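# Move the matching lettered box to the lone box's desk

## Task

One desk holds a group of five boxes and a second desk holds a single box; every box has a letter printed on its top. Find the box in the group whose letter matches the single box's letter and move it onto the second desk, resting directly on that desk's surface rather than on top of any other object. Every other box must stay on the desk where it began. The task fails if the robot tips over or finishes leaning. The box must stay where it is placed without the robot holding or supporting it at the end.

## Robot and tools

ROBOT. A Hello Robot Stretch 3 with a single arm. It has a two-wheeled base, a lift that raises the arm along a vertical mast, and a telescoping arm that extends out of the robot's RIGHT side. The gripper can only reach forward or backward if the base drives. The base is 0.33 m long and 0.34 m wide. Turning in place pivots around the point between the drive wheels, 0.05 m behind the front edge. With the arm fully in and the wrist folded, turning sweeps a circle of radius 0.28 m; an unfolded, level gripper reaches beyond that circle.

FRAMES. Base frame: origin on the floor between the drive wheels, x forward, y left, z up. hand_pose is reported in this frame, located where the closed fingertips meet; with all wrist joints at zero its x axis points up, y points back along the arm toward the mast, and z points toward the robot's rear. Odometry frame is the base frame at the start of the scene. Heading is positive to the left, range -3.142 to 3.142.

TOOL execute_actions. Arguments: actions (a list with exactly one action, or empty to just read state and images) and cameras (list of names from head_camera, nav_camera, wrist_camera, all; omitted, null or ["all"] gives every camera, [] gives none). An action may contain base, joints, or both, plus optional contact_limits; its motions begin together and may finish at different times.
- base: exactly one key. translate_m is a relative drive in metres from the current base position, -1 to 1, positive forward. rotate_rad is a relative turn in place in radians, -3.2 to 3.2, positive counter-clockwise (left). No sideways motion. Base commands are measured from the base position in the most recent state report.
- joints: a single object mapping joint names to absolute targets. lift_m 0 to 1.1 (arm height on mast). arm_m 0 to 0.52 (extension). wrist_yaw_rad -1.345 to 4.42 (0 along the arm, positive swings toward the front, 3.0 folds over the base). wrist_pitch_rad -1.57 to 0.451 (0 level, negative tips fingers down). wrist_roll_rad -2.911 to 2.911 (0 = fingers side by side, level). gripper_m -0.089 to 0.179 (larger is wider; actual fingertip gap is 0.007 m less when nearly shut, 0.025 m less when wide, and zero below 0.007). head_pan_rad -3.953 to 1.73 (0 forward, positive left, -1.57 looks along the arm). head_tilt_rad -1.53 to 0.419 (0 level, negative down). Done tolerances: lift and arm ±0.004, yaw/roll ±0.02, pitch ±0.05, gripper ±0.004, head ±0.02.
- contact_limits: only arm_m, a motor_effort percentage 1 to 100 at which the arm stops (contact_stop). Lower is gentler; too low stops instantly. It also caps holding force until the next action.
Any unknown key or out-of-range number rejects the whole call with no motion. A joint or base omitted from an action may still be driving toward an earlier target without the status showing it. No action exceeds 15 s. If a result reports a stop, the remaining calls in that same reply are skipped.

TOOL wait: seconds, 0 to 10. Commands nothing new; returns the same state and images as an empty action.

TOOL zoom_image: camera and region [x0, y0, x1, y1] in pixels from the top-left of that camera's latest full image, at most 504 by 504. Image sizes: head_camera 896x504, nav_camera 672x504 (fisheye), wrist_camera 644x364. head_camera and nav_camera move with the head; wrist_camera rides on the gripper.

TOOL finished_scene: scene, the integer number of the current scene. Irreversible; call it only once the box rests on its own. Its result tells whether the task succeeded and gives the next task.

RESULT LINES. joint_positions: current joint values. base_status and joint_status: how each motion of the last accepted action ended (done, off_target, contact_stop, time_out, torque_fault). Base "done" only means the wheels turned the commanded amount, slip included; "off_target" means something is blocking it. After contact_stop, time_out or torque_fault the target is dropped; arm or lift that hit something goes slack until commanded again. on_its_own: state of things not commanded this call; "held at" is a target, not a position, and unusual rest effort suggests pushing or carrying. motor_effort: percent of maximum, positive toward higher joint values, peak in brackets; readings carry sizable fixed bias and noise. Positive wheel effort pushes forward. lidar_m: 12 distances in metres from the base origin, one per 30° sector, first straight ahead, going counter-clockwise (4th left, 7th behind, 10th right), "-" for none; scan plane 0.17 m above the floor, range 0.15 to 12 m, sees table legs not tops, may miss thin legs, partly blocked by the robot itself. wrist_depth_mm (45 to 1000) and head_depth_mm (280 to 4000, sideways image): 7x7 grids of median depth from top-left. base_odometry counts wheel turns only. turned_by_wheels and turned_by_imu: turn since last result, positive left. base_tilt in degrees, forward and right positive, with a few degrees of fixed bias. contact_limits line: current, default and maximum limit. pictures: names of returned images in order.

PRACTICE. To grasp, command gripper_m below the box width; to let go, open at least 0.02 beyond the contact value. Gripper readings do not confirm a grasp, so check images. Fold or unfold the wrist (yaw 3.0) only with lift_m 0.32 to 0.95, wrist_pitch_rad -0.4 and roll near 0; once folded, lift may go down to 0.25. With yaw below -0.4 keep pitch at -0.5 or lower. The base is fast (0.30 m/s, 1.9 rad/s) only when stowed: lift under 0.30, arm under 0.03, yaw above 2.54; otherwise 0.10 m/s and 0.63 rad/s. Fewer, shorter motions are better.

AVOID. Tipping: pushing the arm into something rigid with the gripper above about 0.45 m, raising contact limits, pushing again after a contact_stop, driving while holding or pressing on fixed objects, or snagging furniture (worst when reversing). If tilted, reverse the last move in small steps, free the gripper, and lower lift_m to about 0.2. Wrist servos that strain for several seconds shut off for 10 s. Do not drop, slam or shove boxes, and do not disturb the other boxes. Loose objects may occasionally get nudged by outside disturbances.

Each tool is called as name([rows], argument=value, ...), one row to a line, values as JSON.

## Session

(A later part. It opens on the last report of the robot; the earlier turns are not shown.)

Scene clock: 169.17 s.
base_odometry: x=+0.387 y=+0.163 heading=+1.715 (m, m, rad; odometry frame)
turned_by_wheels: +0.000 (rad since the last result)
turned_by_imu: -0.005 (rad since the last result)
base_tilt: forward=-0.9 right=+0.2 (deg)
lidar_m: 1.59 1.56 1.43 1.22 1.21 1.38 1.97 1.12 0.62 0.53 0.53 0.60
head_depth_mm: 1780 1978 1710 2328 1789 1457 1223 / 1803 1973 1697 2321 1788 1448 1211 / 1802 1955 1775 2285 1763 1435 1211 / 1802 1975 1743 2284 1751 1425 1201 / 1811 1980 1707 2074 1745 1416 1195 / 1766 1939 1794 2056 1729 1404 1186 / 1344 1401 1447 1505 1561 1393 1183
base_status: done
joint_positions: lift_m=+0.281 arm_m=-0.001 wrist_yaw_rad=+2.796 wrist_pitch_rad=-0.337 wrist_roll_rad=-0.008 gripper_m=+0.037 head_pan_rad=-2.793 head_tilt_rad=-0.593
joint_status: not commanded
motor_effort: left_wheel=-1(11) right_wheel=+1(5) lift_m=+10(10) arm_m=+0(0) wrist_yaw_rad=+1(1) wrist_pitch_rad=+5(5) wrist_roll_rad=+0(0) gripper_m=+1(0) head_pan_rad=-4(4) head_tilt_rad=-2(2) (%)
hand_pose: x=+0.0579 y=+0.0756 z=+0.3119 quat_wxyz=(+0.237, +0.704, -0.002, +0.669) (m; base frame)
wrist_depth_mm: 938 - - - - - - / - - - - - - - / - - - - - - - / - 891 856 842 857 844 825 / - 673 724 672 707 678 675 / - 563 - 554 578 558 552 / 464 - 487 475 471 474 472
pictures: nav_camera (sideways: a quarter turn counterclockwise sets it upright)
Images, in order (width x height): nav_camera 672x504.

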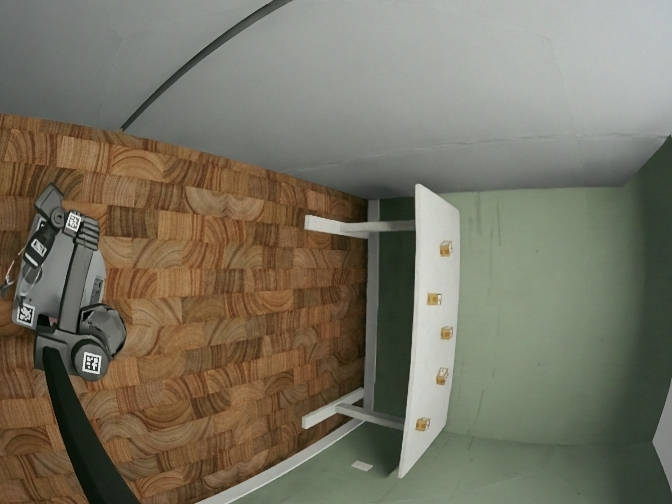

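execute_actions([
  {"base": {"translate_m": -1.0}, "joints": {"head_pan_rad": -3.0, "head_tilt_rad": -0.65}},
], cameras=["head_camera", "nav_camera"])

Scene clock: 175.83 s.
base_odometry: x=+0.531 y=-0.827 heading=+1.715 (m, m, rad; odometry frame)
turned_by_wheels: +0.000 (rad since the last result)
turned_by_imu: -0.005 (rad since the last result)
base_tilt: forward=-0.8 right=+0.2 (deg)
lidar_m: 1.56 1.97 1.09 0.92 0.92 1.00 1.22 1.22 0.95 0.82 0.82 0.93
head_depth_mm: 1064 1201 1292 971 764 1369 1196 / 1046 1180 1268 959 756 1363 1186 / 1035 1155 1245 945 750 1357 1185 / 1016 1135 1227 943 742 1316 1177 / 998 1115 1202 919 738 1309 1170 / 982 1096 1186 923 731 1294 1160 / 966 1076 1165 913 702 1260 1154
base_status: done
joint_positions: lift_m=+0.281 arm_m=-0.001 wrist_yaw_rad=+2.796 wrist_pitch_rad=-0.337 wrist_roll_rad=-0.008 gripper_m=+0.037 head_pan_rad=-2.993 head_tilt_rad=-0.643
joint_status: all done
motor_effort: left_wheel=-1(11) right_wheel=+1(7) lift_m=+10(11) arm_m=+0(0) wrist_yaw_rad=+0(0) wrist_pitch_rad=+5(5) wrist_roll_rad=+0(0) gripper_m=+0(1) head_pan_rad=-4(19) head_tilt_rad=-3(7) (%)
hand_pose: x=+0.0579 y=+0.0756 z=+0.3119 quat_wxyz=(+0.237, +0.704, -0.002, +0.669) (m; base frame)
wrist_depth_mm: 722 803 961 - - - - / 776 884 - - - - - / 835 904 - - - - - / - 856 852 854 846 860 844 / - 688 719 678 705 678 657 / - 560 - 555 576 551 551 / 463 - 486 476 477 476 469
pictures: head_camera (sideways: a quarter turn clockwise sets it upright), nav_camera (sideways: a quarter turn counterclockwise sets it upright)
Images, in order (width x height): head_camera 896x504, nav_camera 672x504.

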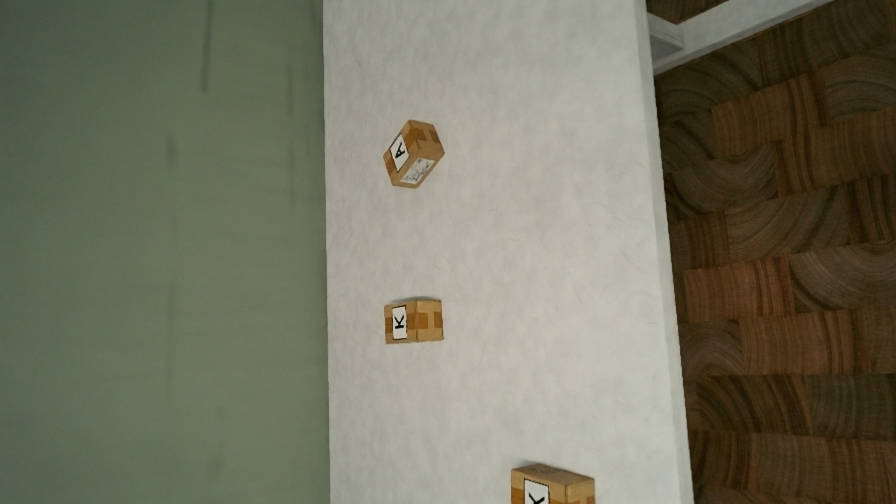

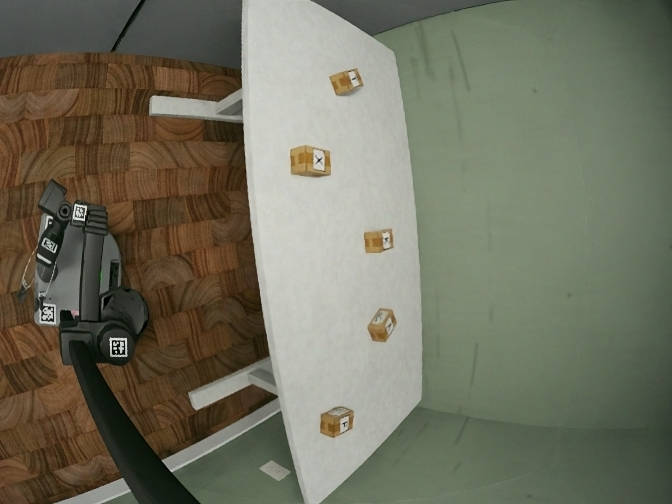

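zoom_image(camera="nav_camera", region=[280, 50, 400, 190])

zoom_image(camera="head_camera", region=[360, 100, 470, 210])

Region (280, 50, 400, 190) of nav_camera's 672x504 image, scaled by 3.600, with more detail than that image has; it fills the left 432 columns of this view, and the rest is white.

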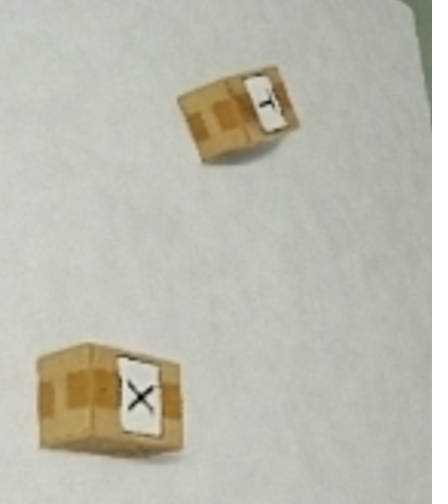

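Region (360, 100, 470, 210) of head_camera's 896x504 image, scaled by 4.582, with more detail than that image has.

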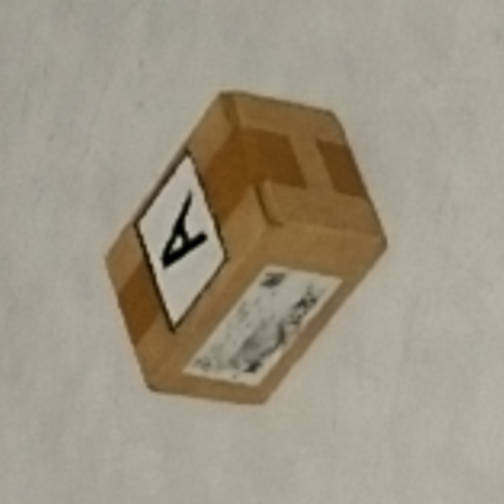

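execute_actions([
  {"base": {"rotate_rad": -1.255}, "joints": {"lift_m": 0.83, "wrist_pitch_rad": -0.45, "head_pan_rad": -1.7, "head_tilt_rad": -0.7}},
], cameras=["nav_camera"])

Scene clock: 230.03 s.
base_odometry: x=+0.531 y=-0.827 heading=+0.460 (m, m, rad; odometry frame)
turned_by_wheels: -1.255 (rad since the last result)
turned_by_imu: -1.261 (rad since the last result)
base_tilt: forward=-0.8 right=+0.1 (deg)
lidar_m: 0.82 0.85 1.18 2.54 1.30 0.95 0.92 0.95 1.01 1.22 0.95 0.85
head_depth_mm: 1060 1201 1215 910 749 1402 - / 1047 1184 1194 899 745 1433 - / 1030 1160 1179 892 718 1434 - / 1014 1142 1164 884 712 1373 - / 1000 1130 1149 875 707 1382 - / 990 1110 1138 867 700 1348 - / 974 1090 1123 859 689 1289 1132
base_status: done
joint_positions: lift_m=+0.829 arm_m=+0.000 wrist_yaw_rad=+2.796 wrist_pitch_rad=-0.465 wrist_roll_rad=-0.008 gripper_m=+0.037 head_pan_rad=-1.707 head_tilt_rad=-0.692
joint_status: all done
motor_effort: left_wheel=+2(10) right_wheel=-2(9) lift_m=+37(38) arm_m=+0(1) wrist_yaw_rad=+1(0) wrist_pitch_rad=+4(4) wrist_roll_rad=+1(0) gripper_m=+0(0) head_pan_rad=+2(39) head_tilt_rad=-2(8) (%)
hand_pose: x=+0.0526 y=+0.0609 z=+0.8316 quat_wxyz=(+0.279, +0.703, +0.044, +0.653) (m; base frame)
wrist_depth_mm: - - - - - 948 720 / - - - - - 977 737 / - - - - - - 770 / - - - - - - 776 / - - - - - - 835 / - - - - - - 853 / - - - 992 - - 861
pictures: nav_camera (sideways: a quarter turn counterclockwise sets it upright)
Images, in order (width x height): nav_camera 672x504.

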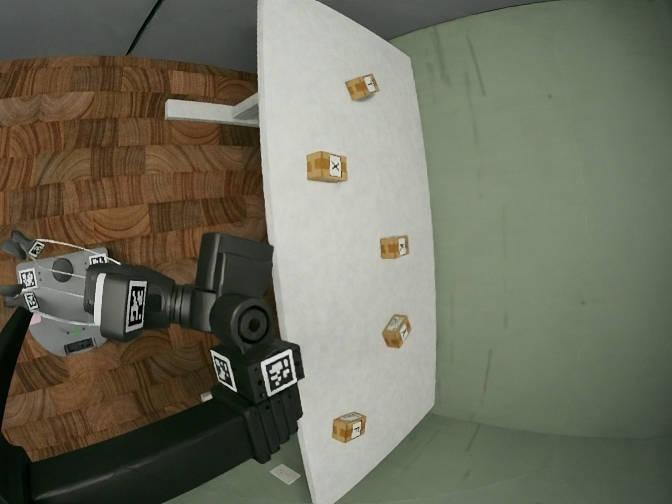

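execute_actions([
  {"base": {"translate_m": -0.35}, "joints": {"wrist_yaw_rad": 0.48, "gripper_m": 0.16, "arm_m": 0.3, "head_pan_rad": -1.5}},
])

Scene clock: 238.63 s.
base_odometry: x=+0.217 y=-0.982 heading=+0.460 (m, m, rad; odometry frame)
turned_by_wheels: +0.000 (rad since the last result)
turned_by_imu: -0.001 (rad since the last result)
base_tilt: forward=-0.9 right=+0.2 (deg)
lidar_m: 1.17 1.22 1.68 2.16 0.80 0.58 0.56 0.59 0.81 1.22 1.27 1.19
head_depth_mm: 987 1109 1195 945 - - 1148 / 987 1116 1204 - 702 1281 1141 / 995 1120 1209 - 716 1322 1163 / 1004 1131 1215 - 714 1311 1153 / 1007 1141 1153 879 707 1332 1144 / 1012 1145 1139 864 702 1328 1138 / 1020 1151 1123 859 698 1317 1132
base_status: done
joint_positions: lift_m=+0.829 arm_m=+0.300 wrist_yaw_rad=+0.482 wrist_pitch_rad=-0.465 wrist_roll_rad=-0.008 gripper_m=+0.160 head_pan_rad=-1.507 head_tilt_rad=-0.692
joint_status: all done
motor_effort: left_wheel=+1(2) right_wheel=-3(7) lift_m=+37(37) arm_m=+4(7) wrist_yaw_rad=-3(5) wrist_pitch_rad=+4(4) wrist_roll_rad=+0(0) gripper_m=+1(82) head_pan_rad=+3(18) head_tilt_rad=-2(3) (%)
hand_pose: x=+0.0796 y=-0.6380 z=+0.8316 quat_wxyz=(+0.710, +0.322, -0.626, +0.007) (m; base frame)
wrist_depth_mm: 917 905 823 719 634 568 510 / 660 652 655 650 641 607 556 / 497 495 428 488 491 483 479 / 394 392 392 388 358 374 386 / 328 340 329 326 314 304 325 / - 282 281 279 280 279 277 / - 246 245 244 246 244 239
pictures: head_camera (sideways: a quarter turn clockwise sets it upright), nav_camera (sideways: a quarter turn counterclockwise sets it upright), wrist_camera
Images, in order (width x height): head_camera 896x504, nav_camera 672x504, wrist_camera 644x364.

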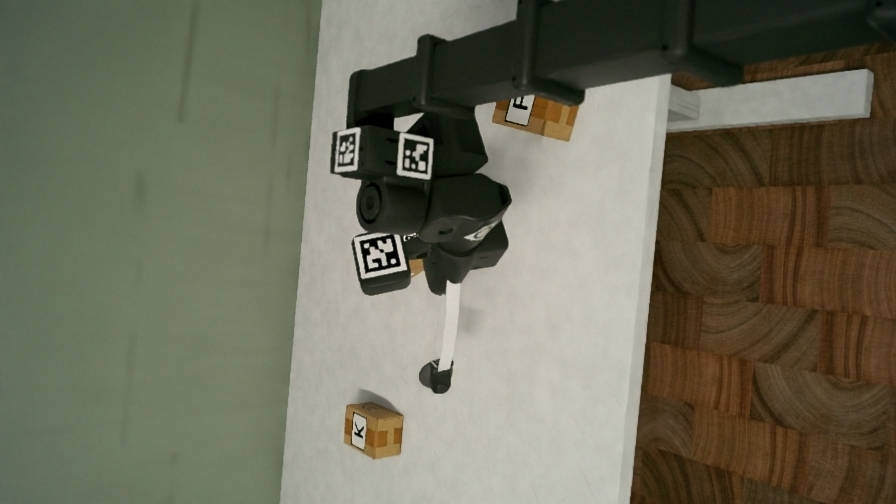

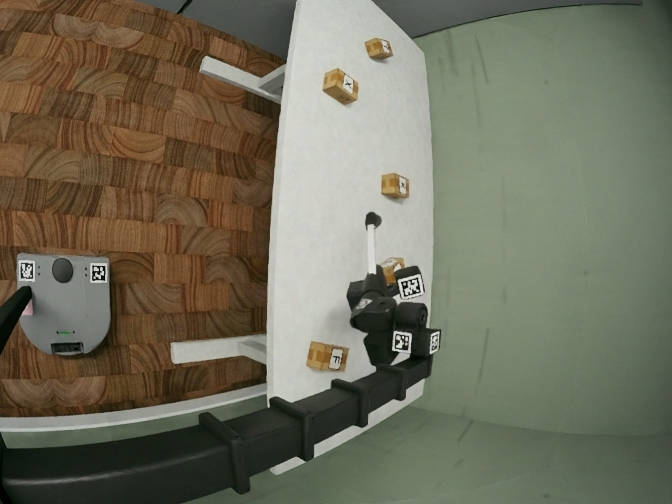

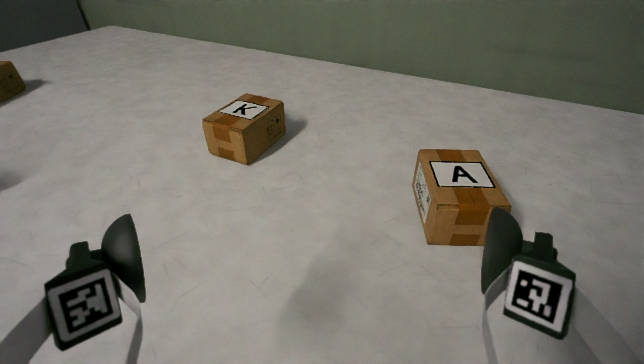

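execute_actions([
  {"base": {"translate_m": -0.055}, "joints": {"arm_m": 0.48}},
], cameras=["wrist_camera", "nav_camera"])

Scene clock: 257.13 s.
base_odometry: x=+0.168 y=-1.007 heading=+0.460 (m, m, rad; odometry frame)
turned_by_wheels: +0.000 (rad since the last result)
turned_by_imu: +0.000 (rad since the last result)
base_tilt: forward=-0.9 right=+0.3 (deg)
lidar_m: 1.23 1.28 1.76 1.96 0.72 0.53 0.51 0.53 0.73 1.22 1.27 1.23
head_depth_mm: 984 1106 1194 947 - - 1142 / 993 1113 - 898 703 1296 1146 / 997 1120 - 892 699 1319 1163 / 1005 1127 1192 883 711 1313 1152 / 1007 1137 1176 873 707 1329 1152 / 1012 1141 1138 869 701 1323 1144 / 1018 1149 1126 858 695 1316 1133
base_status: done
joint_positions: lift_m=+0.829 arm_m=+0.480 wrist_yaw_rad=+0.481 wrist_pitch_rad=-0.465 wrist_roll_rad=-0.008 gripper_m=+0.160 head_pan_rad=-1.507 head_tilt_rad=-0.692
joint_status: all done
motor_effort: left_wheel=+1(4) right_wheel=-3(8) lift_m=+37(37) arm_m=+4(4) wrist_yaw_rad=-2(2) wrist_pitch_rad=+4(4) wrist_roll_rad=+0(0) gripper_m=+0(0) head_pan_rad=+2(2) head_tilt_rad=-3(3) (%)
hand_pose: x=+0.0795 y=-0.8181 z=+0.8316 quat_wxyz=(+0.710, +0.322, -0.626, +0.007) (m; base frame)
wrist_depth_mm: 838 708 600 524 462 412 378 / 678 654 617 573 494 451 402 / 496 499 495 484 484 469 432 / 306 346 393 389 388 385 386 / 309 325 327 324 323 334 323 / - 281 279 219 279 277 277 / - 245 244 191 243 243 240
pictures: nav_camera (sideways: a quarter turn counterclockwise sets it upright), wrist_camera
Images, in order (width x height): nav_camera 672x504, wrist_camera 644x364.

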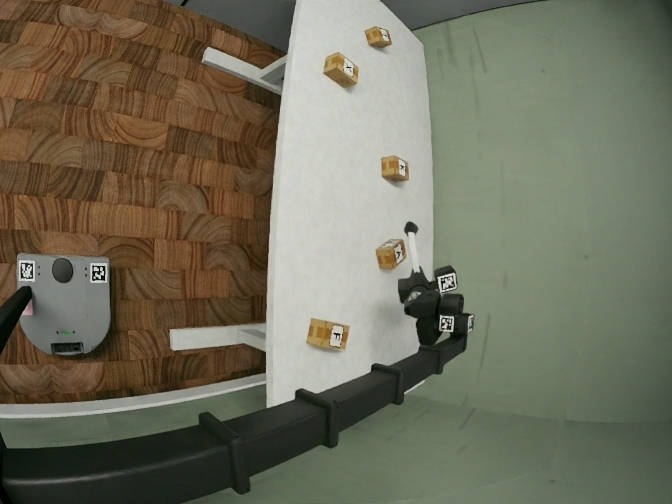

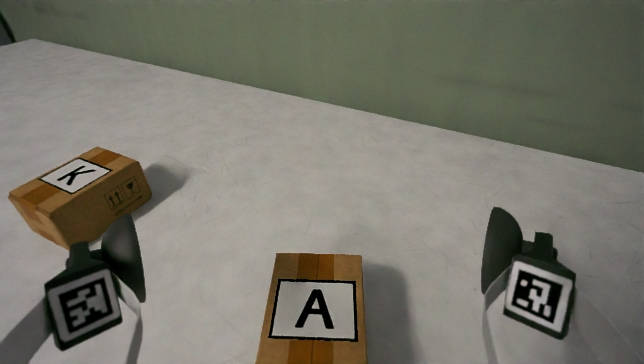

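execute_actions([
  {"joints": {"lift_m": 0.752, "gripper_m": 0.12}},
], cameras=["wrist_camera", "nav_camera"])

Scene clock: 263.50 s.
base_odometry: x=+0.168 y=-1.007 heading=+0.460 (m, m, rad; odometry frame)
turned_by_wheels: +0.000 (rad since the last result)
turned_by_imu: +0.000 (rad since the last result)
base_tilt: forward=-0.9 right=+0.2 (deg)
lidar_m: 1.23 1.28 1.76 1.95 0.72 0.53 0.51 0.53 0.73 1.22 1.27 1.22
head_depth_mm: 987 1105 1193 911 730 655 - / 992 1116 1199 921 - 1257 1133 / 999 1124 1227 860 699 1316 1159 / 1002 1129 1212 854 712 1308 1154 / 1010 1135 1152 875 705 1325 1147 / 1012 1141 1136 865 701 1325 1143 / 1021 1149 1126 860 695 1317 1130
base_status: not commanded
joint_positions: lift_m=+0.753 arm_m=+0.480 wrist_yaw_rad=+0.481 wrist_pitch_rad=-0.465 wrist_roll_rad=-0.008 gripper_m=+0.120 head_pan_rad=-1.507 head_tilt_rad=-0.692
joint_status: all done
motor_effort: left_wheel=+2(2) right_wheel=-3(3) lift_m=+10(31) arm_m=+4(4) wrist_yaw_rad=-1(2) wrist_pitch_rad=+4(4) wrist_roll_rad=+0(0) gripper_m=+0(83) head_pan_rad=+2(2) head_tilt_rad=-4(3) (%)
hand_pose: x=+0.0795 y=-0.8181 z=+0.7550 quat_wxyz=(+0.710, +0.322, -0.626, +0.007) (m; base frame)
wrist_depth_mm: 655 661 572 519 462 408 377 / 440 440 433 436 430 425 399 / 266 313 327 326 325 323 320 / 260 265 264 179 262 260 258 / 221 228 213 150 215 221 218 / 188 - 135 129 181 191 186 / - 161 157 140 164 159 163
pictures: nav_camera (sideways: a quarter turn counterclockwise sets it upright), wrist_camera
Images, in order (width x height): nav_camera 672x504, wrist_camera 644x364.

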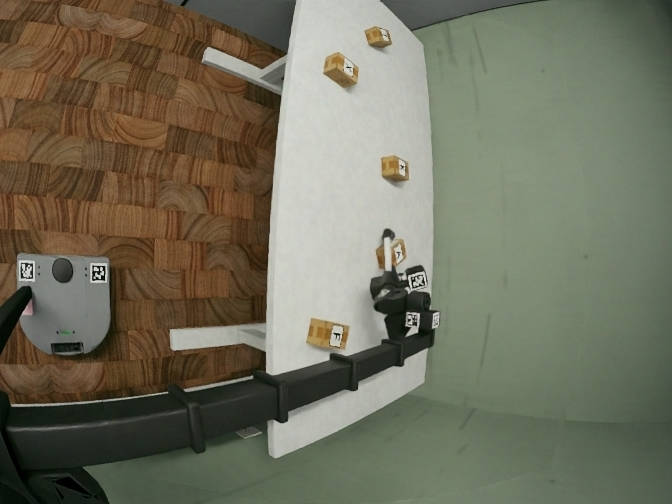

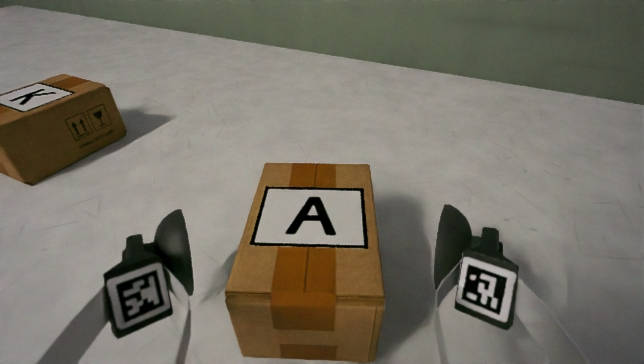

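execute_actions([
  {"joints": {"gripper_m": 0.02}},
], cameras=["wrist_camera"])

Scene clock: 267.90 s.
base_odometry: x=+0.168 y=-1.007 heading=+0.460 (m, m, rad; odometry frame)
turned_by_wheels: +0.000 (rad since the last result)
turned_by_imu: +0.000 (rad since the last result)
base_tilt: forward=-0.8 right=+0.3 (deg)
lidar_m: 1.23 1.28 1.76 1.95 0.72 0.53 0.51 0.53 0.73 1.22 1.27 1.23
head_depth_mm: 984 1109 1193 911 731 657 - / 990 1112 1202 923 - 1262 1128 / 996 1122 1225 861 699 1316 1159 / 1003 1130 1212 855 712 1310 1151 / 1008 1135 1153 872 707 1329 1145 / 1013 1142 1136 868 700 1320 1139 / 1020 1149 1122 859 696 1320 1137
base_status: not commanded
joint_positions: lift_m=+0.753 arm_m=+0.480 wrist_yaw_rad=+0.481 wrist_pitch_rad=-0.466 wrist_roll_rad=-0.008 gripper_m=+0.021 head_pan_rad=-1.507 head_tilt_rad=-0.692
joint_status: all done
motor_effort: left_wheel=+1(2) right_wheel=-3(3) lift_m=+11(10) arm_m=+4(4) wrist_yaw_rad=-2(2) wrist_pitch_rad=+4(5) wrist_roll_rad=+0(0) gripper_m=-15(90) head_pan_rad=+2(3) head_tilt_rad=-4(3) (%)
hand_pose: x=+0.0794 y=-0.8180 z=+0.7548 quat_wxyz=(+0.710, +0.323, -0.626, +0.006) (m; base frame)
wrist_depth_mm: 660 654 595 523 466 413 376 / 444 438 435 437 426 428 395 / 267 312 328 328 326 324 322 / 261 265 263 179 262 258 259 / 221 220 160 149 220 218 217 / 190 191 132 128 132 186 185 / 166 165 158 140 160 163 163
pictures: wrist_camera
Images, in order (width x height): wrist_camera 644x364.

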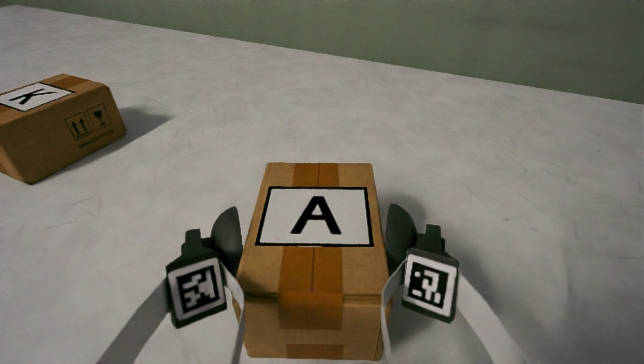

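execute_actions([
  {"joints": {"lift_m": 0.815, "gripper_m": 0.0}},
], cameras=["wrist_camera"])

Scene clock: 279.00 s.
base_odometry: x=+0.168 y=-1.007 heading=+0.460 (m, m, rad; odometry frame)
turned_by_wheels: +0.000 (rad since the last result)
turned_by_imu: +0.000 (rad since the last result)
base_tilt: forward=-0.8 right=+0.2 (deg)
lidar_m: 1.23 1.28 1.75 1.95 0.72 0.53 0.51 0.53 0.73 1.22 1.26 1.23
head_depth_mm: 988 1108 1196 946 - - - / 992 1118 1202 897 701 1289 1143 / 996 1123 - 890 699 1317 1159 / 1005 1131 1215 882 712 1312 1153 / 1007 1134 1159 874 707 1326 1147 / 1013 1145 1133 867 702 1328 1140 / 1019 1148 1125 859 695 1318 1136
base_status: not commanded
joint_positions: lift_m=+0.814 arm_m=+0.480 wrist_yaw_rad=+0.481 wrist_pitch_rad=-0.474 wrist_roll_rad=-0.008 gripper_m=+0.004 head_pan_rad=-1.507 head_tilt_rad=-0.692
joint_status: all done
motor_effort: left_wheel=+2(1) right_wheel=-3(3) lift_m=+37(38) arm_m=+4(4) wrist_yaw_rad=-2(1) wrist_pitch_rad=+7(7) wrist_roll_rad=+0(0) gripper_m=-20(90) head_pan_rad=+2(2) head_tilt_rad=-2(3) (%)
hand_pose: x=+0.0789 y=-0.8170 z=+0.8146 quat_wxyz=(+0.710, +0.325, -0.625, +0.004) (m; base frame)
wrist_depth_mm: 815 716 609 520 464 417 373 / 596 589 588 557 499 445 405 / 455 454 443 449 445 441 425 / 289 335 359 180 356 358 352 / 295 301 161 149 296 298 300 / 259 258 132 129 132 258 257 / 226 229 218 140 220 225 224
pictures: wrist_camera
Images, in order (width x height): wrist_camera 644x364.

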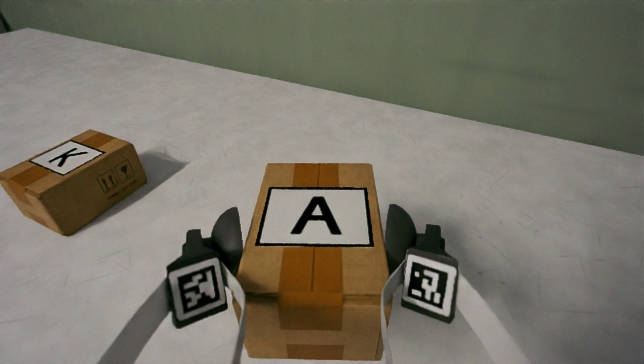

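execute_actions([
  {"base": {"rotate_rad": 1.11}, "joints": {"lift_m": 0.85, "arm_m": 0.0, "wrist_yaw_rad": 2.65, "head_pan_rad": -2.3}},
], cameras=["wrist_camera", "nav_camera"])

Scene clock: 296.50 s.
base_odometry: x=+0.168 y=-1.007 heading=+1.570 (m, m, rad; odometry frame)
turned_by_wheels: +1.110 (rad since the last result)
turned_by_imu: +1.117 (rad since the last result)
base_tilt: forward=-0.8 right=+0.3 (deg)
lidar_m: 1.90 1.52 0.67 0.52 0.51 0.54 0.79 1.22 1.24 1.23 1.23 1.31
head_depth_mm: 969 1073 1150 908 726 652 1169 / 1003 1118 1190 901 722 1272 - / 1045 1167 1178 891 717 1348 - / 1088 1221 1165 881 715 - - / 1133 1276 1150 873 726 - 1117 / 1185 1340 1136 867 765 - 1098 / 1240 1382 1124 848 1486 - -
base_status: done
joint_positions: lift_m=+0.849 arm_m=+0.000 wrist_yaw_rad=+2.647 wrist_pitch_rad=-0.475 wrist_roll_rad=-0.008 gripper_m=+0.004 head_pan_rad=-2.293 head_tilt_rad=-0.692
joint_status: all done
motor_effort: left_wheel=-1(7) right_wheel=+2(11) lift_m=+37(38) arm_m=-3(4) wrist_yaw_rad=+3(7) wrist_pitch_rad=+7(7) wrist_roll_rad=+0(0) gripper_m=-19(20) head_pan_rad=-4(37) head_tilt_rad=-3(4) (%)
hand_pose: x=+0.0816 y=+0.0455 z=+0.8494 quat_wxyz=(+0.330, +0.704, -0.005, +0.629) (m; base frame)
wrist_depth_mm: 452 547 686 945 - - - / 471 565 741 - - - - / 498 610 783 - - - - / 522 630 826 179 - - - / 562 692 161 150 - - - / - 698 132 128 132 - - / - 840 978 140 1000 - 990
pictures: nav_camera (sideways: a quarter turn counterclockwise sets it upright), wrist_camera
Images, in order (width x height): nav_camera 672x504, wrist_camera 644x364.

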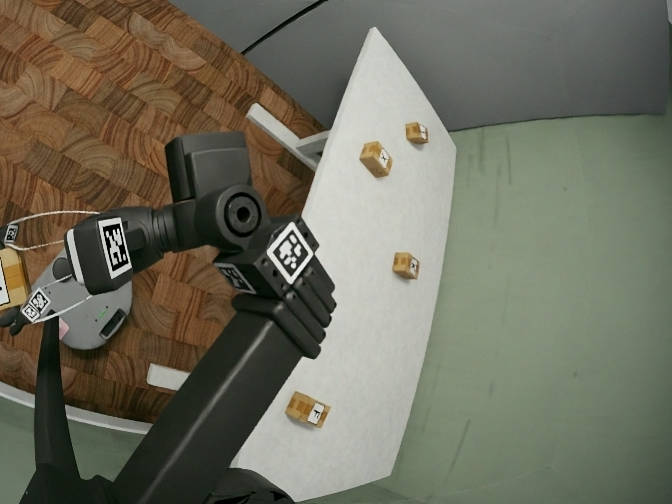

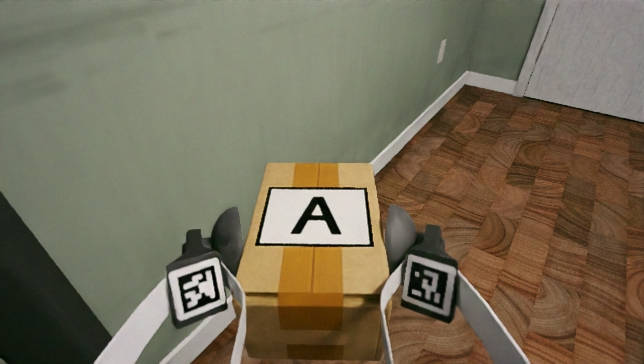

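execute_actions([
  {"base": {"translate_m": 0.5}, "joints": {"lift_m": 0.288, "head_pan_rad": -0.3, "head_tilt_rad": -0.7}},
], cameras=["wrist_camera"])

execute_actions([
  {"base": {"translate_m": 1.0}},
], cameras=["nav_camera"])

Scene clock: 307.70 s.
base_odometry: x=+0.168 y=-0.507 heading=+1.570 (m, m, rad; odometry frame)
turned_by_wheels: +0.000 (rad since the last result)
turned_by_imu: +0.002 (rad since the last result)
base_tilt: forward=-0.7 right=+0.2 (deg)
lidar_m: 2.12 2.08 0.96 0.74 0.73 0.77 1.13 1.67 1.33 1.03 1.01 1.08
head_depth_mm: 926 1007 1098 1211 1348 1369 1172 / 1003 1095 1210 1346 1508 1360 1167 / 1096 1212 1346 1518 1599 1352 1160 / 1214 1350 1514 1745 1606 1347 1153 / 2231 2489 2578 1977 1598 1337 1149 / 2049 2278 2448 1957 1585 1327 1141 / 1891 2104 2289 1934 1566 1316 1132
base_status: done
joint_positions: lift_m=+0.289 arm_m=+0.000 wrist_yaw_rad=+2.648 wrist_pitch_rad=-0.475 wrist_roll_rad=-0.008 gripper_m=+0.004 head_pan_rad=-0.307 head_tilt_rad=-0.692
joint_status: all done
motor_effort: left_wheel=-2(10) right_wheel=+2(10) lift_m=+11(33) arm_m=-3(4) wrist_yaw_rad=+3(3) wrist_pitch_rad=+7(7) wrist_roll_rad=+0(0) gripper_m=-19(20) head_pan_rad=+2(40) head_tilt_rad=-3(3) (%)
hand_pose: x=+0.0816 y=+0.0455 z=+0.2888 quat_wxyz=(+0.330, +0.704, -0.005, +0.629) (m; base frame)
wrist_depth_mm: 630 759 952 - - - - / 652 798 - - - - - / 683 794 853 868 835 835 852 / 665 699 685 178 678 686 683 / 590 578 161 149 564 564 566 / - 499 129 128 132 494 492 / - - 142 140 420 431 419
pictures: wrist_camera
Images, in order (width x height): wrist_camera 644x364.

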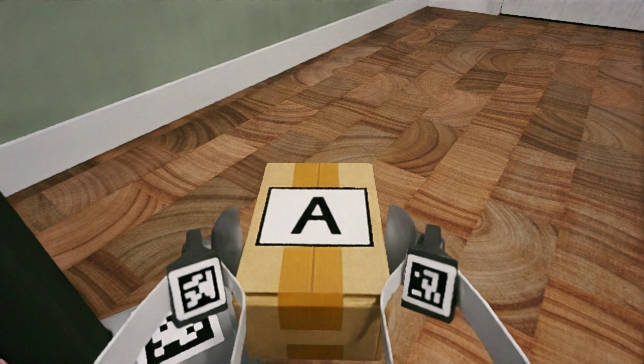

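Scene clock: 312.73 s.
base_odometry: x=+0.169 y=+0.493 heading=+1.570 (m, m, rad; odometry frame)
turned_by_wheels: +0.000 (rad since the last result)
turned_by_imu: +0.005 (rad since the last result)
base_tilt: forward=-0.8 right=+0.2 (deg)
lidar_m: 1.21 1.16 1.25 1.17 1.16 1.23 1.81 1.72 0.77 0.60 0.59 0.63
head_depth_mm: 1873 2241 2607 2048 772 862 994 / 1655 1942 2362 2029 1626 1072 1119 / 1504 1716 2029 2010 1622 1347 1162 / 1355 1541 1778 1928 1606 1340 1158 / 1240 1398 1590 1803 1595 1332 1147 / 1147 1274 1437 1647 1575 1328 1140 / 1063 1171 1306 1474 1561 1316 1134
base_status: done
joint_positions: lift_m=+0.289 arm_m=+0.000 wrist_yaw_rad=+2.648 wrist_pitch_rad=-0.475 wrist_roll_rad=-0.008 gripper_m=+0.004 head_pan_rad=-0.307 head_tilt_rad=-0.692
joint_status: not commanded
motor_effort: left_wheel=-2(8) right_wheel=+2(10) lift_m=+11(11) arm_m=-3(3) wrist_yaw_rad=+3(3) wrist_pitch_rad=+7(7) wrist_roll_rad=+0(0) gripper_m=-20(20) head_pan_rad=+2(2) head_tilt_rad=-2(3) (%)
hand_pose: x=+0.0816 y=+0.0456 z=+0.2888 quat_wxyz=(+0.330, +0.704, -0.005, +0.629) (m; base frame)
wrist_depth_mm: 962 - - - - - 908 / 972 - - - - - 964 / 857 850 845 852 843 849 845 / 685 684 697 179 675 669 677 / 591 581 161 149 571 569 568 / - 501 128 129 132 484 482 / - - 141 139 423 429 424
pictures: nav_camera (sideways: a quarter turn counterclockwise sets it upright)
Images, in order (width x height): nav_camera 672x504.

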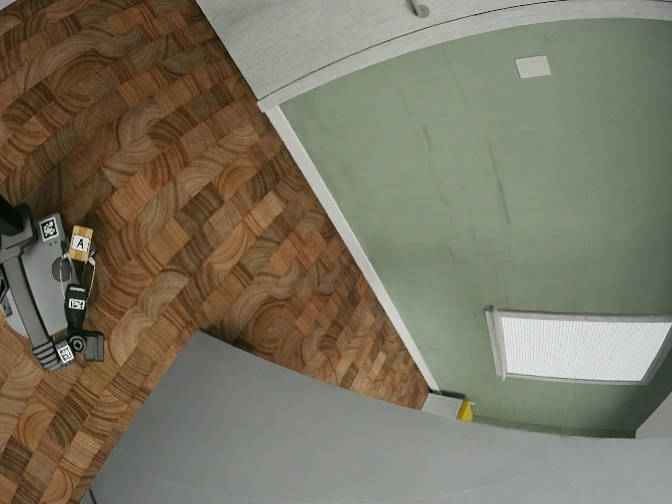

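execute_actions([
  {"base": {"translate_m": 0.63}},
], cameras=[])

execute_actions([
  {"base": {"rotate_rad": -1.13}},
], cameras=["nav_camera"])

Scene clock: 331.43 s.
base_odometry: x=+0.170 y=+1.123 heading=+1.570 (m, m, rad; odometry frame)
turned_by_wheels: +0.000 (rad since the last result)
turned_by_imu: +0.003 (rad since the last result)
base_tilt: forward=-0.9 right=+0.2 (deg)
lidar_m: 0.62 0.61 0.62 0.92 1.43 1.52 2.24 0.93 0.48 0.56 1.78 0.80
head_depth_mm: 936 1125 1395 1845 1645 1371 1176 / 833 973 1174 1480 1626 1360 1168 / 746 860 1012 1238 1517 1355 1163 / 678 770 891 1056 1295 1344 1153 / 619 695 795 924 1103 1278 1146 / 571 637 717 821 954 1153 1141 / 530 586 654 737 847 997 1109
base_status: done
joint_positions: lift_m=+0.289 arm_m=+0.000 wrist_yaw_rad=+2.648 wrist_pitch_rad=-0.475 wrist_roll_rad=-0.008 gripper_m=+0.004 head_pan_rad=-0.307 head_tilt_rad=-0.692
joint_status: not commanded
motor_effort: left_wheel=-2(7) right_wheel=+2(10) lift_m=+10(10) arm_m=-3(3) wrist_yaw_rad=+2(3) wrist_pitch_rad=+7(7) wrist_roll_rad=+0(0) gripper_m=-20(20) head_pan_rad=+2(2) head_tilt_rad=-3(3) (%)
hand_pose: x=+0.0815 y=+0.0456 z=+0.2888 quat_wxyz=(+0.330, +0.704, -0.005, +0.629) (m; base frame)
wrist_depth_mm: - - 839 685 590 515 452 / - - 951 756 631 552 480 / 864 851 855 806 698 590 514 / 701 689 678 179 680 634 547 / 588 581 161 149 565 560 547 / - 498 128 128 132 499 491 / - - 141 140 417 424 428
pictures: none
No camera images: the call's "cameras" was empty. Leave "cameras" out to get every camera's image.

Scene clock: 333.40 s.
base_odometry: x=+0.170 y=+1.123 heading=+0.440 (m, m, rad; odometry frame)
turned_by_wheels: -1.130 (rad since the last result)
turned_by_imu: -1.131 (rad since the last result)
base_tilt: forward=-0.8 right=+0.3 (deg)
lidar_m: 2.36 0.87 0.63 0.61 0.61 0.84 1.42 1.48 2.02 1.24 0.48 0.51
head_depth_mm: 489 513 540 569 612 753 1107 / 579 612 652 694 742 808 1002 / 2682 768 819 887 968 1064 1116 / 2845 3251 2615 1978 1565 1318 1155 / 2767 3159 2592 1976 1588 1338 1145 / 2738 3071 2547 1957 1581 1326 1138 / 2665 3001 2532 1937 1562 1319 1132
base_status: done
joint_positions: lift_m=+0.289 arm_m=+0.000 wrist_yaw_rad=+2.648 wrist_pitch_rad=-0.475 wrist_roll_rad=-0.008 gripper_m=+0.004 head_pan_rad=-0.307 head_tilt_rad=-0.692
joint_status: not commanded
motor_effort: left_wheel=+2(11) right_wheel=-2(9) lift_m=+10(11) arm_m=-3(3) wrist_yaw_rad=+3(3) wrist_pitch_rad=+7(7) wrist_roll_rad=+0(0) gripper_m=-19(19) head_pan_rad=+2(2) head_tilt_rad=-2(3) (%)
hand_pose: x=+0.0815 y=+0.0456 z=+0.2888 quat_wxyz=(+0.330, +0.704, -0.005, +0.629) (m; base frame)
wrist_depth_mm: 508 559 631 723 829 - - / 543 601 683 780 923 - - / 579 640 739 813 857 835 854 / 612 656 675 178 693 695 684 / 585 572 161 149 568 572 574 / - 502 128 128 132 489 488 / - - 141 140 424 429 428
pictures: nav_camera (sideways: a quarter turn counterclockwise sets it upright)
Images, in order (width x height): nav_camera 672x504.

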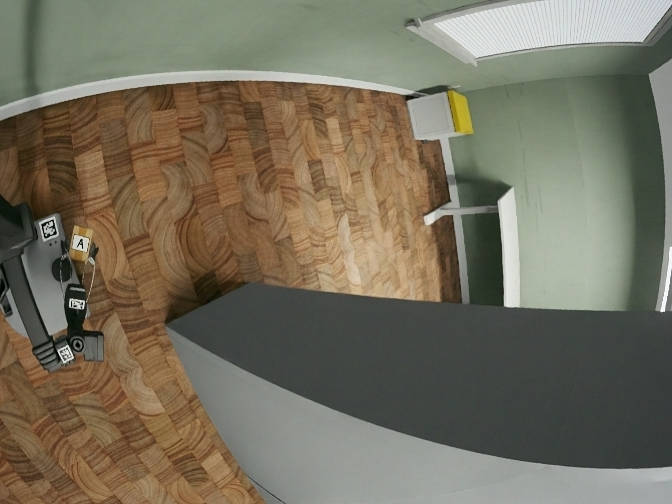

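execute_actions([
  {"base": {"translate_m": 1.0}},
], cameras=[])

execute_actions([
  {"base": {"rotate_rad": -1.26}, "joints": {"head_pan_rad": -0.3, "head_tilt_rad": -0.6}},
], cameras=["nav_camera"])

Scene clock: 341.17 s.
base_odometry: x=+1.075 y=+1.549 heading=+0.440 (m, m, rad; odometry frame)
turned_by_wheels: +0.000 (rad since the last result)
turned_by_imu: +0.005 (rad since the last result)
base_tilt: forward=-0.8 right=+0.2 (deg)
lidar_m: 1.69 0.86 0.63 0.61 0.63 0.87 2.43 0.51 0.43 1.26 3.05 1.98
head_depth_mm: 2257 2141 2712 2052 1646 1367 1176 / 2180 2084 2696 2022 1632 1365 1166 / 2120 2046 2597 2010 1618 1353 1162 / 2064 1977 2506 1996 1611 1340 1156 / 1993 2136 2410 1965 1595 1335 1146 / 1939 2179 2362 1947 1580 1328 1141 / 1882 2103 2316 1921 1569 1316 1130
base_status: done
joint_positions: lift_m=+0.289 arm_m=+0.000 wrist_yaw_rad=+2.648 wrist_pitch_rad=-0.475 wrist_roll_rad=-0.008 gripper_m=+0.004 head_pan_rad=-0.307 head_tilt_rad=-0.692
joint_status: not commanded
motor_effort: left_wheel=+1(12) right_wheel=-2(6) lift_m=+11(11) arm_m=-3(3) wrist_yaw_rad=+3(3) wrist_pitch_rad=+7(7) wrist_roll_rad=+0(0) gripper_m=-20(19) head_pan_rad=+2(2) head_tilt_rad=-3(2) (%)
hand_pose: x=+0.0815 y=+0.0456 z=+0.2888 quat_wxyz=(+0.330, +0.704, -0.005, +0.629) (m; base frame)
wrist_depth_mm: 502 544 615 707 822 992 - / 534 600 680 783 910 - - / 578 635 737 797 852 847 858 / 603 654 680 179 676 680 681 / 587 573 161 149 569 565 562 / - 494 129 128 131 485 489 / - - 141 140 418 429 431
pictures: none
No camera images: the call's "cameras" was empty. Leave "cameras" out to get every camera's image.

Scene clock: 343.17 s.
base_odometry: x=+1.075 y=+1.549 heading=-0.820 (m, m, rad; odometry frame)
turned_by_wheels: -1.260 (rad since the last result)
turned_by_imu: -1.260 (rad since the last result)
base_tilt: forward=-0.8 right=+0.2 (deg)
lidar_m: 3.05 2.60 1.98 1.13 0.69 0.61 0.61 0.72 1.33 0.67 0.43 1.26
head_depth_mm: 1011 1106 784 1207 1051 615 659 / 1034 1106 1235 1354 1042 895 1067 / 1853 1993 2010 1491 1596 1381 1177 / 2577 2879 3093 2234 1729 1419 1198 / 2569 2858 2915 2201 1719 1405 1194 / 2554 2833 2884 2179 1702 1395 1181 / 2525 2805 2845 2155 1696 1388 1177
base_status: done
joint_positions: lift_m=+0.289 arm_m=+0.000 wrist_yaw_rad=+2.648 wrist_pitch_rad=-0.475 wrist_roll_rad=-0.008 gripper_m=+0.004 head_pan_rad=-0.307 head_tilt_rad=-0.606
joint_status: all done
motor_effort: left_wheel=+3(10) right_wheel=-3(10) lift_m=+11(11) arm_m=-3(3) wrist_yaw_rad=+3(3) wrist_pitch_rad=+7(7) wrist_roll_rad=+0(0) gripper_m=-19(20) head_pan_rad=+2(2) head_tilt_rad=+2(10) (%)
hand_pose: x=+0.0815 y=+0.0456 z=+0.2888 quat_wxyz=(+0.330, +0.704, -0.005, +0.629) (m; base frame)
wrist_depth_mm: - - - - - - - / - - - - - - - / 851 858 848 856 837 841 851 / 693 695 684 179 688 684 684 / 586 574 160 149 569 579 568 / - 504 128 128 132 489 493 / - - 141 140 416 428 426
pictures: nav_camera (sideways: a quarter turn counterclockwise sets it upright)
Images, in order (width x height): nav_camera 672x504.

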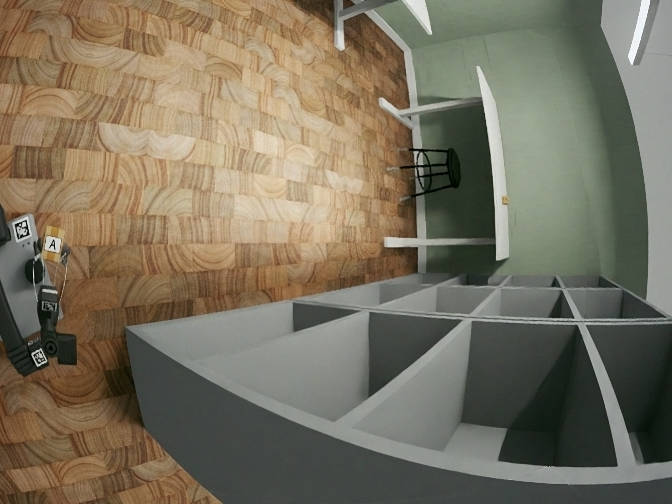

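execute_actions([
  {"base": {"translate_m": 1.0}},
], cameras=[])

execute_actions([
  {"base": {"translate_m": 1.0}},
], cameras=["nav_camera", "head_camera"])

Scene clock: 352.57 s.
base_odometry: x=+1.757 y=+0.818 heading=-0.820 (m, m, rad; odometry frame)
turned_by_wheels: +0.000 (rad since the last result)
turned_by_imu: +0.005 (rad since the last result)
base_tilt: forward=-0.8 right=+0.2 (deg)
lidar_m: 1.89 1.78 1.80 1.65 1.77 1.57 1.58 0.79 1.00 0.61 0.65 1.33
head_depth_mm: 1775 1888 1838 1469 1577 1400 1202 / 1820 1955 2177 2188 1711 1441 1213 / 1817 1677 2216 2169 1749 1427 1206 / 1823 1801 2253 2223 1737 1424 1200 / 1806 1722 2218 2195 1716 1404 1188 / 1820 1698 2091 2118 1712 1405 1186 / 1809 1655 2168 2089 1688 1388 1179
base_status: done
joint_positions: lift_m=+0.289 arm_m=+0.000 wrist_yaw_rad=+2.648 wrist_pitch_rad=-0.475 wrist_roll_rad=-0.008 gripper_m=+0.004 head_pan_rad=-0.307 head_tilt_rad=-0.605
joint_status: not commanded
motor_effort: left_wheel=+1(11) right_wheel=-2(6) lift_m=+11(10) arm_m=-3(3) wrist_yaw_rad=+3(3) wrist_pitch_rad=+7(7) wrist_roll_rad=+0(0) gripper_m=-20(20) head_pan_rad=+2(2) head_tilt_rad=+2(3) (%)
hand_pose: x=+0.0815 y=+0.0456 z=+0.2888 quat_wxyz=(+0.330, +0.704, -0.005, +0.629) (m; base frame)
wrist_depth_mm: - - - - - - - / - - - - - - - / 842 869 848 848 865 831 852 / 695 683 695 179 679 684 676 / 578 574 161 149 571 571 575 / - 502 128 128 132 481 485 / - - 141 140 416 430 429
pictures: none
No camera images: the call's "cameras" was empty. Leave "cameras" out to get every camera's image.

Scene clock: 357.60 s.
base_odometry: x=+2.439 y=+0.087 heading=-0.820 (m, m, rad; odometry frame)
turned_by_wheels: +0.000 (rad since the last result)
turned_by_imu: +0.005 (rad since the last result)
base_tilt: forward=-0.8 right=+0.2 (deg)
lidar_m: 0.61 1.05 1.72 1.28 2.07 2.36 1.75 1.04 1.31 0.90 0.95 0.83
head_depth_mm: 1015 1127 888 620 1629 1337 1217 / 1016 1126 800 613 1640 1438 1214 / 1015 1125 860 607 1632 1425 1205 / 1014 1109 846 599 1026 1379 1196 / 1011 1108 833 594 953 1375 1166 / 1013 1110 821 588 971 1368 1184 / 1011 1104 810 582 1589 1356 1177
base_status: done
joint_positions: lift_m=+0.289 arm_m=+0.000 wrist_yaw_rad=+2.648 wrist_pitch_rad=-0.475 wrist_roll_rad=-0.008 gripper_m=+0.004 head_pan_rad=-0.307 head_tilt_rad=-0.605
joint_status: not commanded
motor_effort: left_wheel=+1(10) right_wheel=-1(7) lift_m=+11(11) arm_m=-3(3) wrist_yaw_rad=+2(3) wrist_pitch_rad=+7(7) wrist_roll_rad=+0(0) gripper_m=-20(20) head_pan_rad=+2(2) head_tilt_rad=+2(1) (%)
hand_pose: x=+0.0815 y=+0.0456 z=+0.2888 quat_wxyz=(+0.330, +0.704, -0.005, +0.629) (m; base frame)
wrist_depth_mm: - - - - - - - / - - - - - - 935 / 868 854 856 843 852 840 844 / 687 679 685 180 688 674 680 / 585 569 161 149 561 569 564 / - 502 129 128 132 490 489 / - - 140 140 416 428 426
pictures: head_camera (sideways: a quarter turn clockwise sets it upright), nav_camera (sideways: a quarter turn counterclockwise sets it upright)
Images, in order (width x height): head_camera 896x504, nav_camera 672x504.

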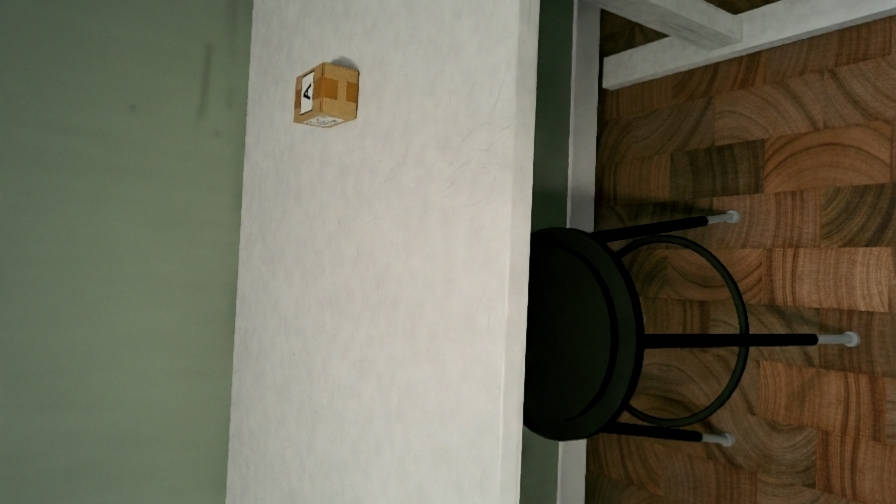

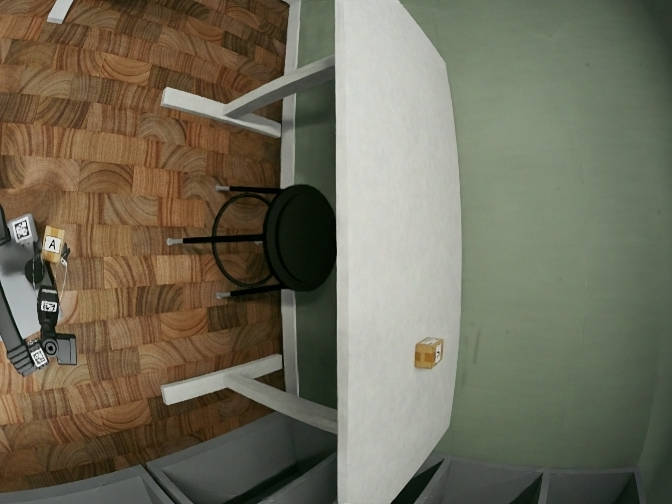

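execute_actions([
  {"base": {"rotate_rad": 1.25}, "joints": {"lift_m": 1.01, "wrist_yaw_rad": 0.9, "head_pan_rad": -1.4, "head_tilt_rad": -0.6}},
])

Scene clock: 372.27 s.
base_odometry: x=+2.439 y=+0.087 heading=+0.430 (m, m, rad; odometry frame)
turned_by_wheels: +1.250 (rad since the last result)
turned_by_imu: +1.256 (rad since the last result)
base_tilt: forward=-0.8 right=+0.2 (deg)
lidar_m: 1.27 1.80 1.87 2.53 1.85 1.04 0.96 0.89 0.95 0.61 0.87 1.79
head_depth_mm: 983 1086 884 660 - - - / 999 1104 871 639 - - - / 1016 1121 861 605 998 - 1149 / 1033 1125 844 627 - - 1150 / 1053 1149 834 632 - - 1185 / 1071 1157 821 611 353 1323 1187 / 1082 1170 810 605 363 1319 1178
base_status: done
joint_positions: lift_m=+1.009 arm_m=+0.000 wrist_yaw_rad=+0.903 wrist_pitch_rad=-0.475 wrist_roll_rad=-0.008 gripper_m=+0.004 head_pan_rad=-1.393 head_tilt_rad=-0.605
joint_status: all done
motor_effort: left_wheel=-2(8) right_wheel=+2(9) lift_m=+37(39) arm_m=-2(3) wrist_yaw_rad=-3(6) wrist_pitch_rad=+7(7) wrist_roll_rad=+0(0) gripper_m=-20(19) head_pan_rad=-4(41) head_tilt_rad=+1(3) (%)
hand_pose: x=+0.1488 y=-0.2798 z=+1.0093 quat_wxyz=(+0.694, +0.449, -0.543, +0.152) (m; base frame)
wrist_depth_mm: - - 740 725 733 724 725 / - - - 498 500 494 487 / - - - - 379 373 371 / - - - 179 - 301 299 / - - 161 149 - 758 253 / - - 132 128 131 697 252 / - - - 140 - 624 600
pictures: head_camera (sideways: a quarter turn clockwise sets it upright), nav_camera (sideways: a quarter turn counterclockwise sets it upright), wrist_camera
Images, in order (width x height): head_camera 896x504, nav_camera 672x504, wrist_camera 644x364.

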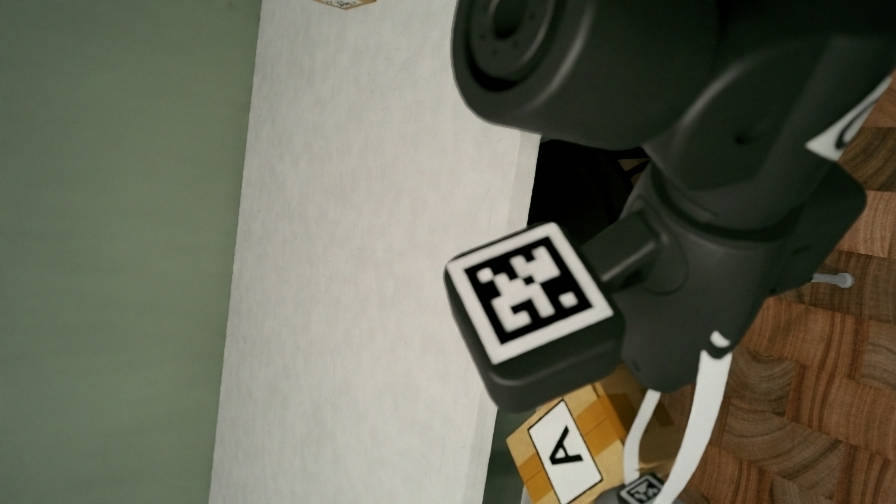

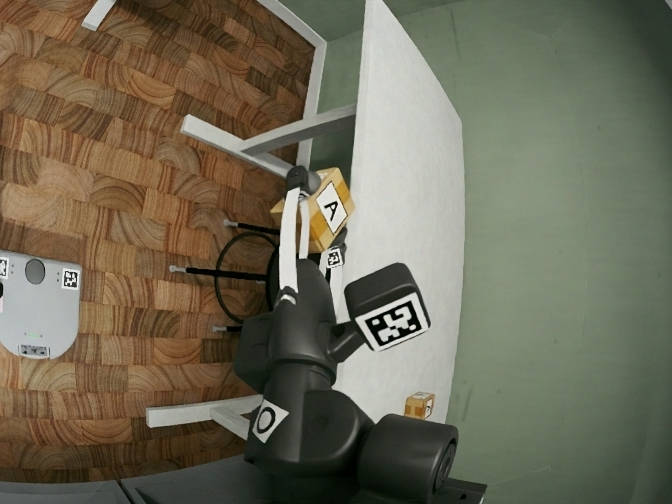

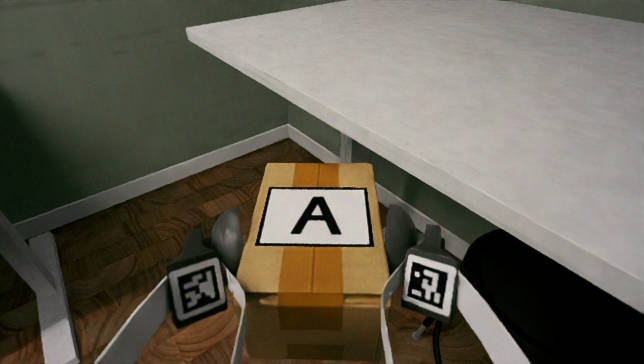

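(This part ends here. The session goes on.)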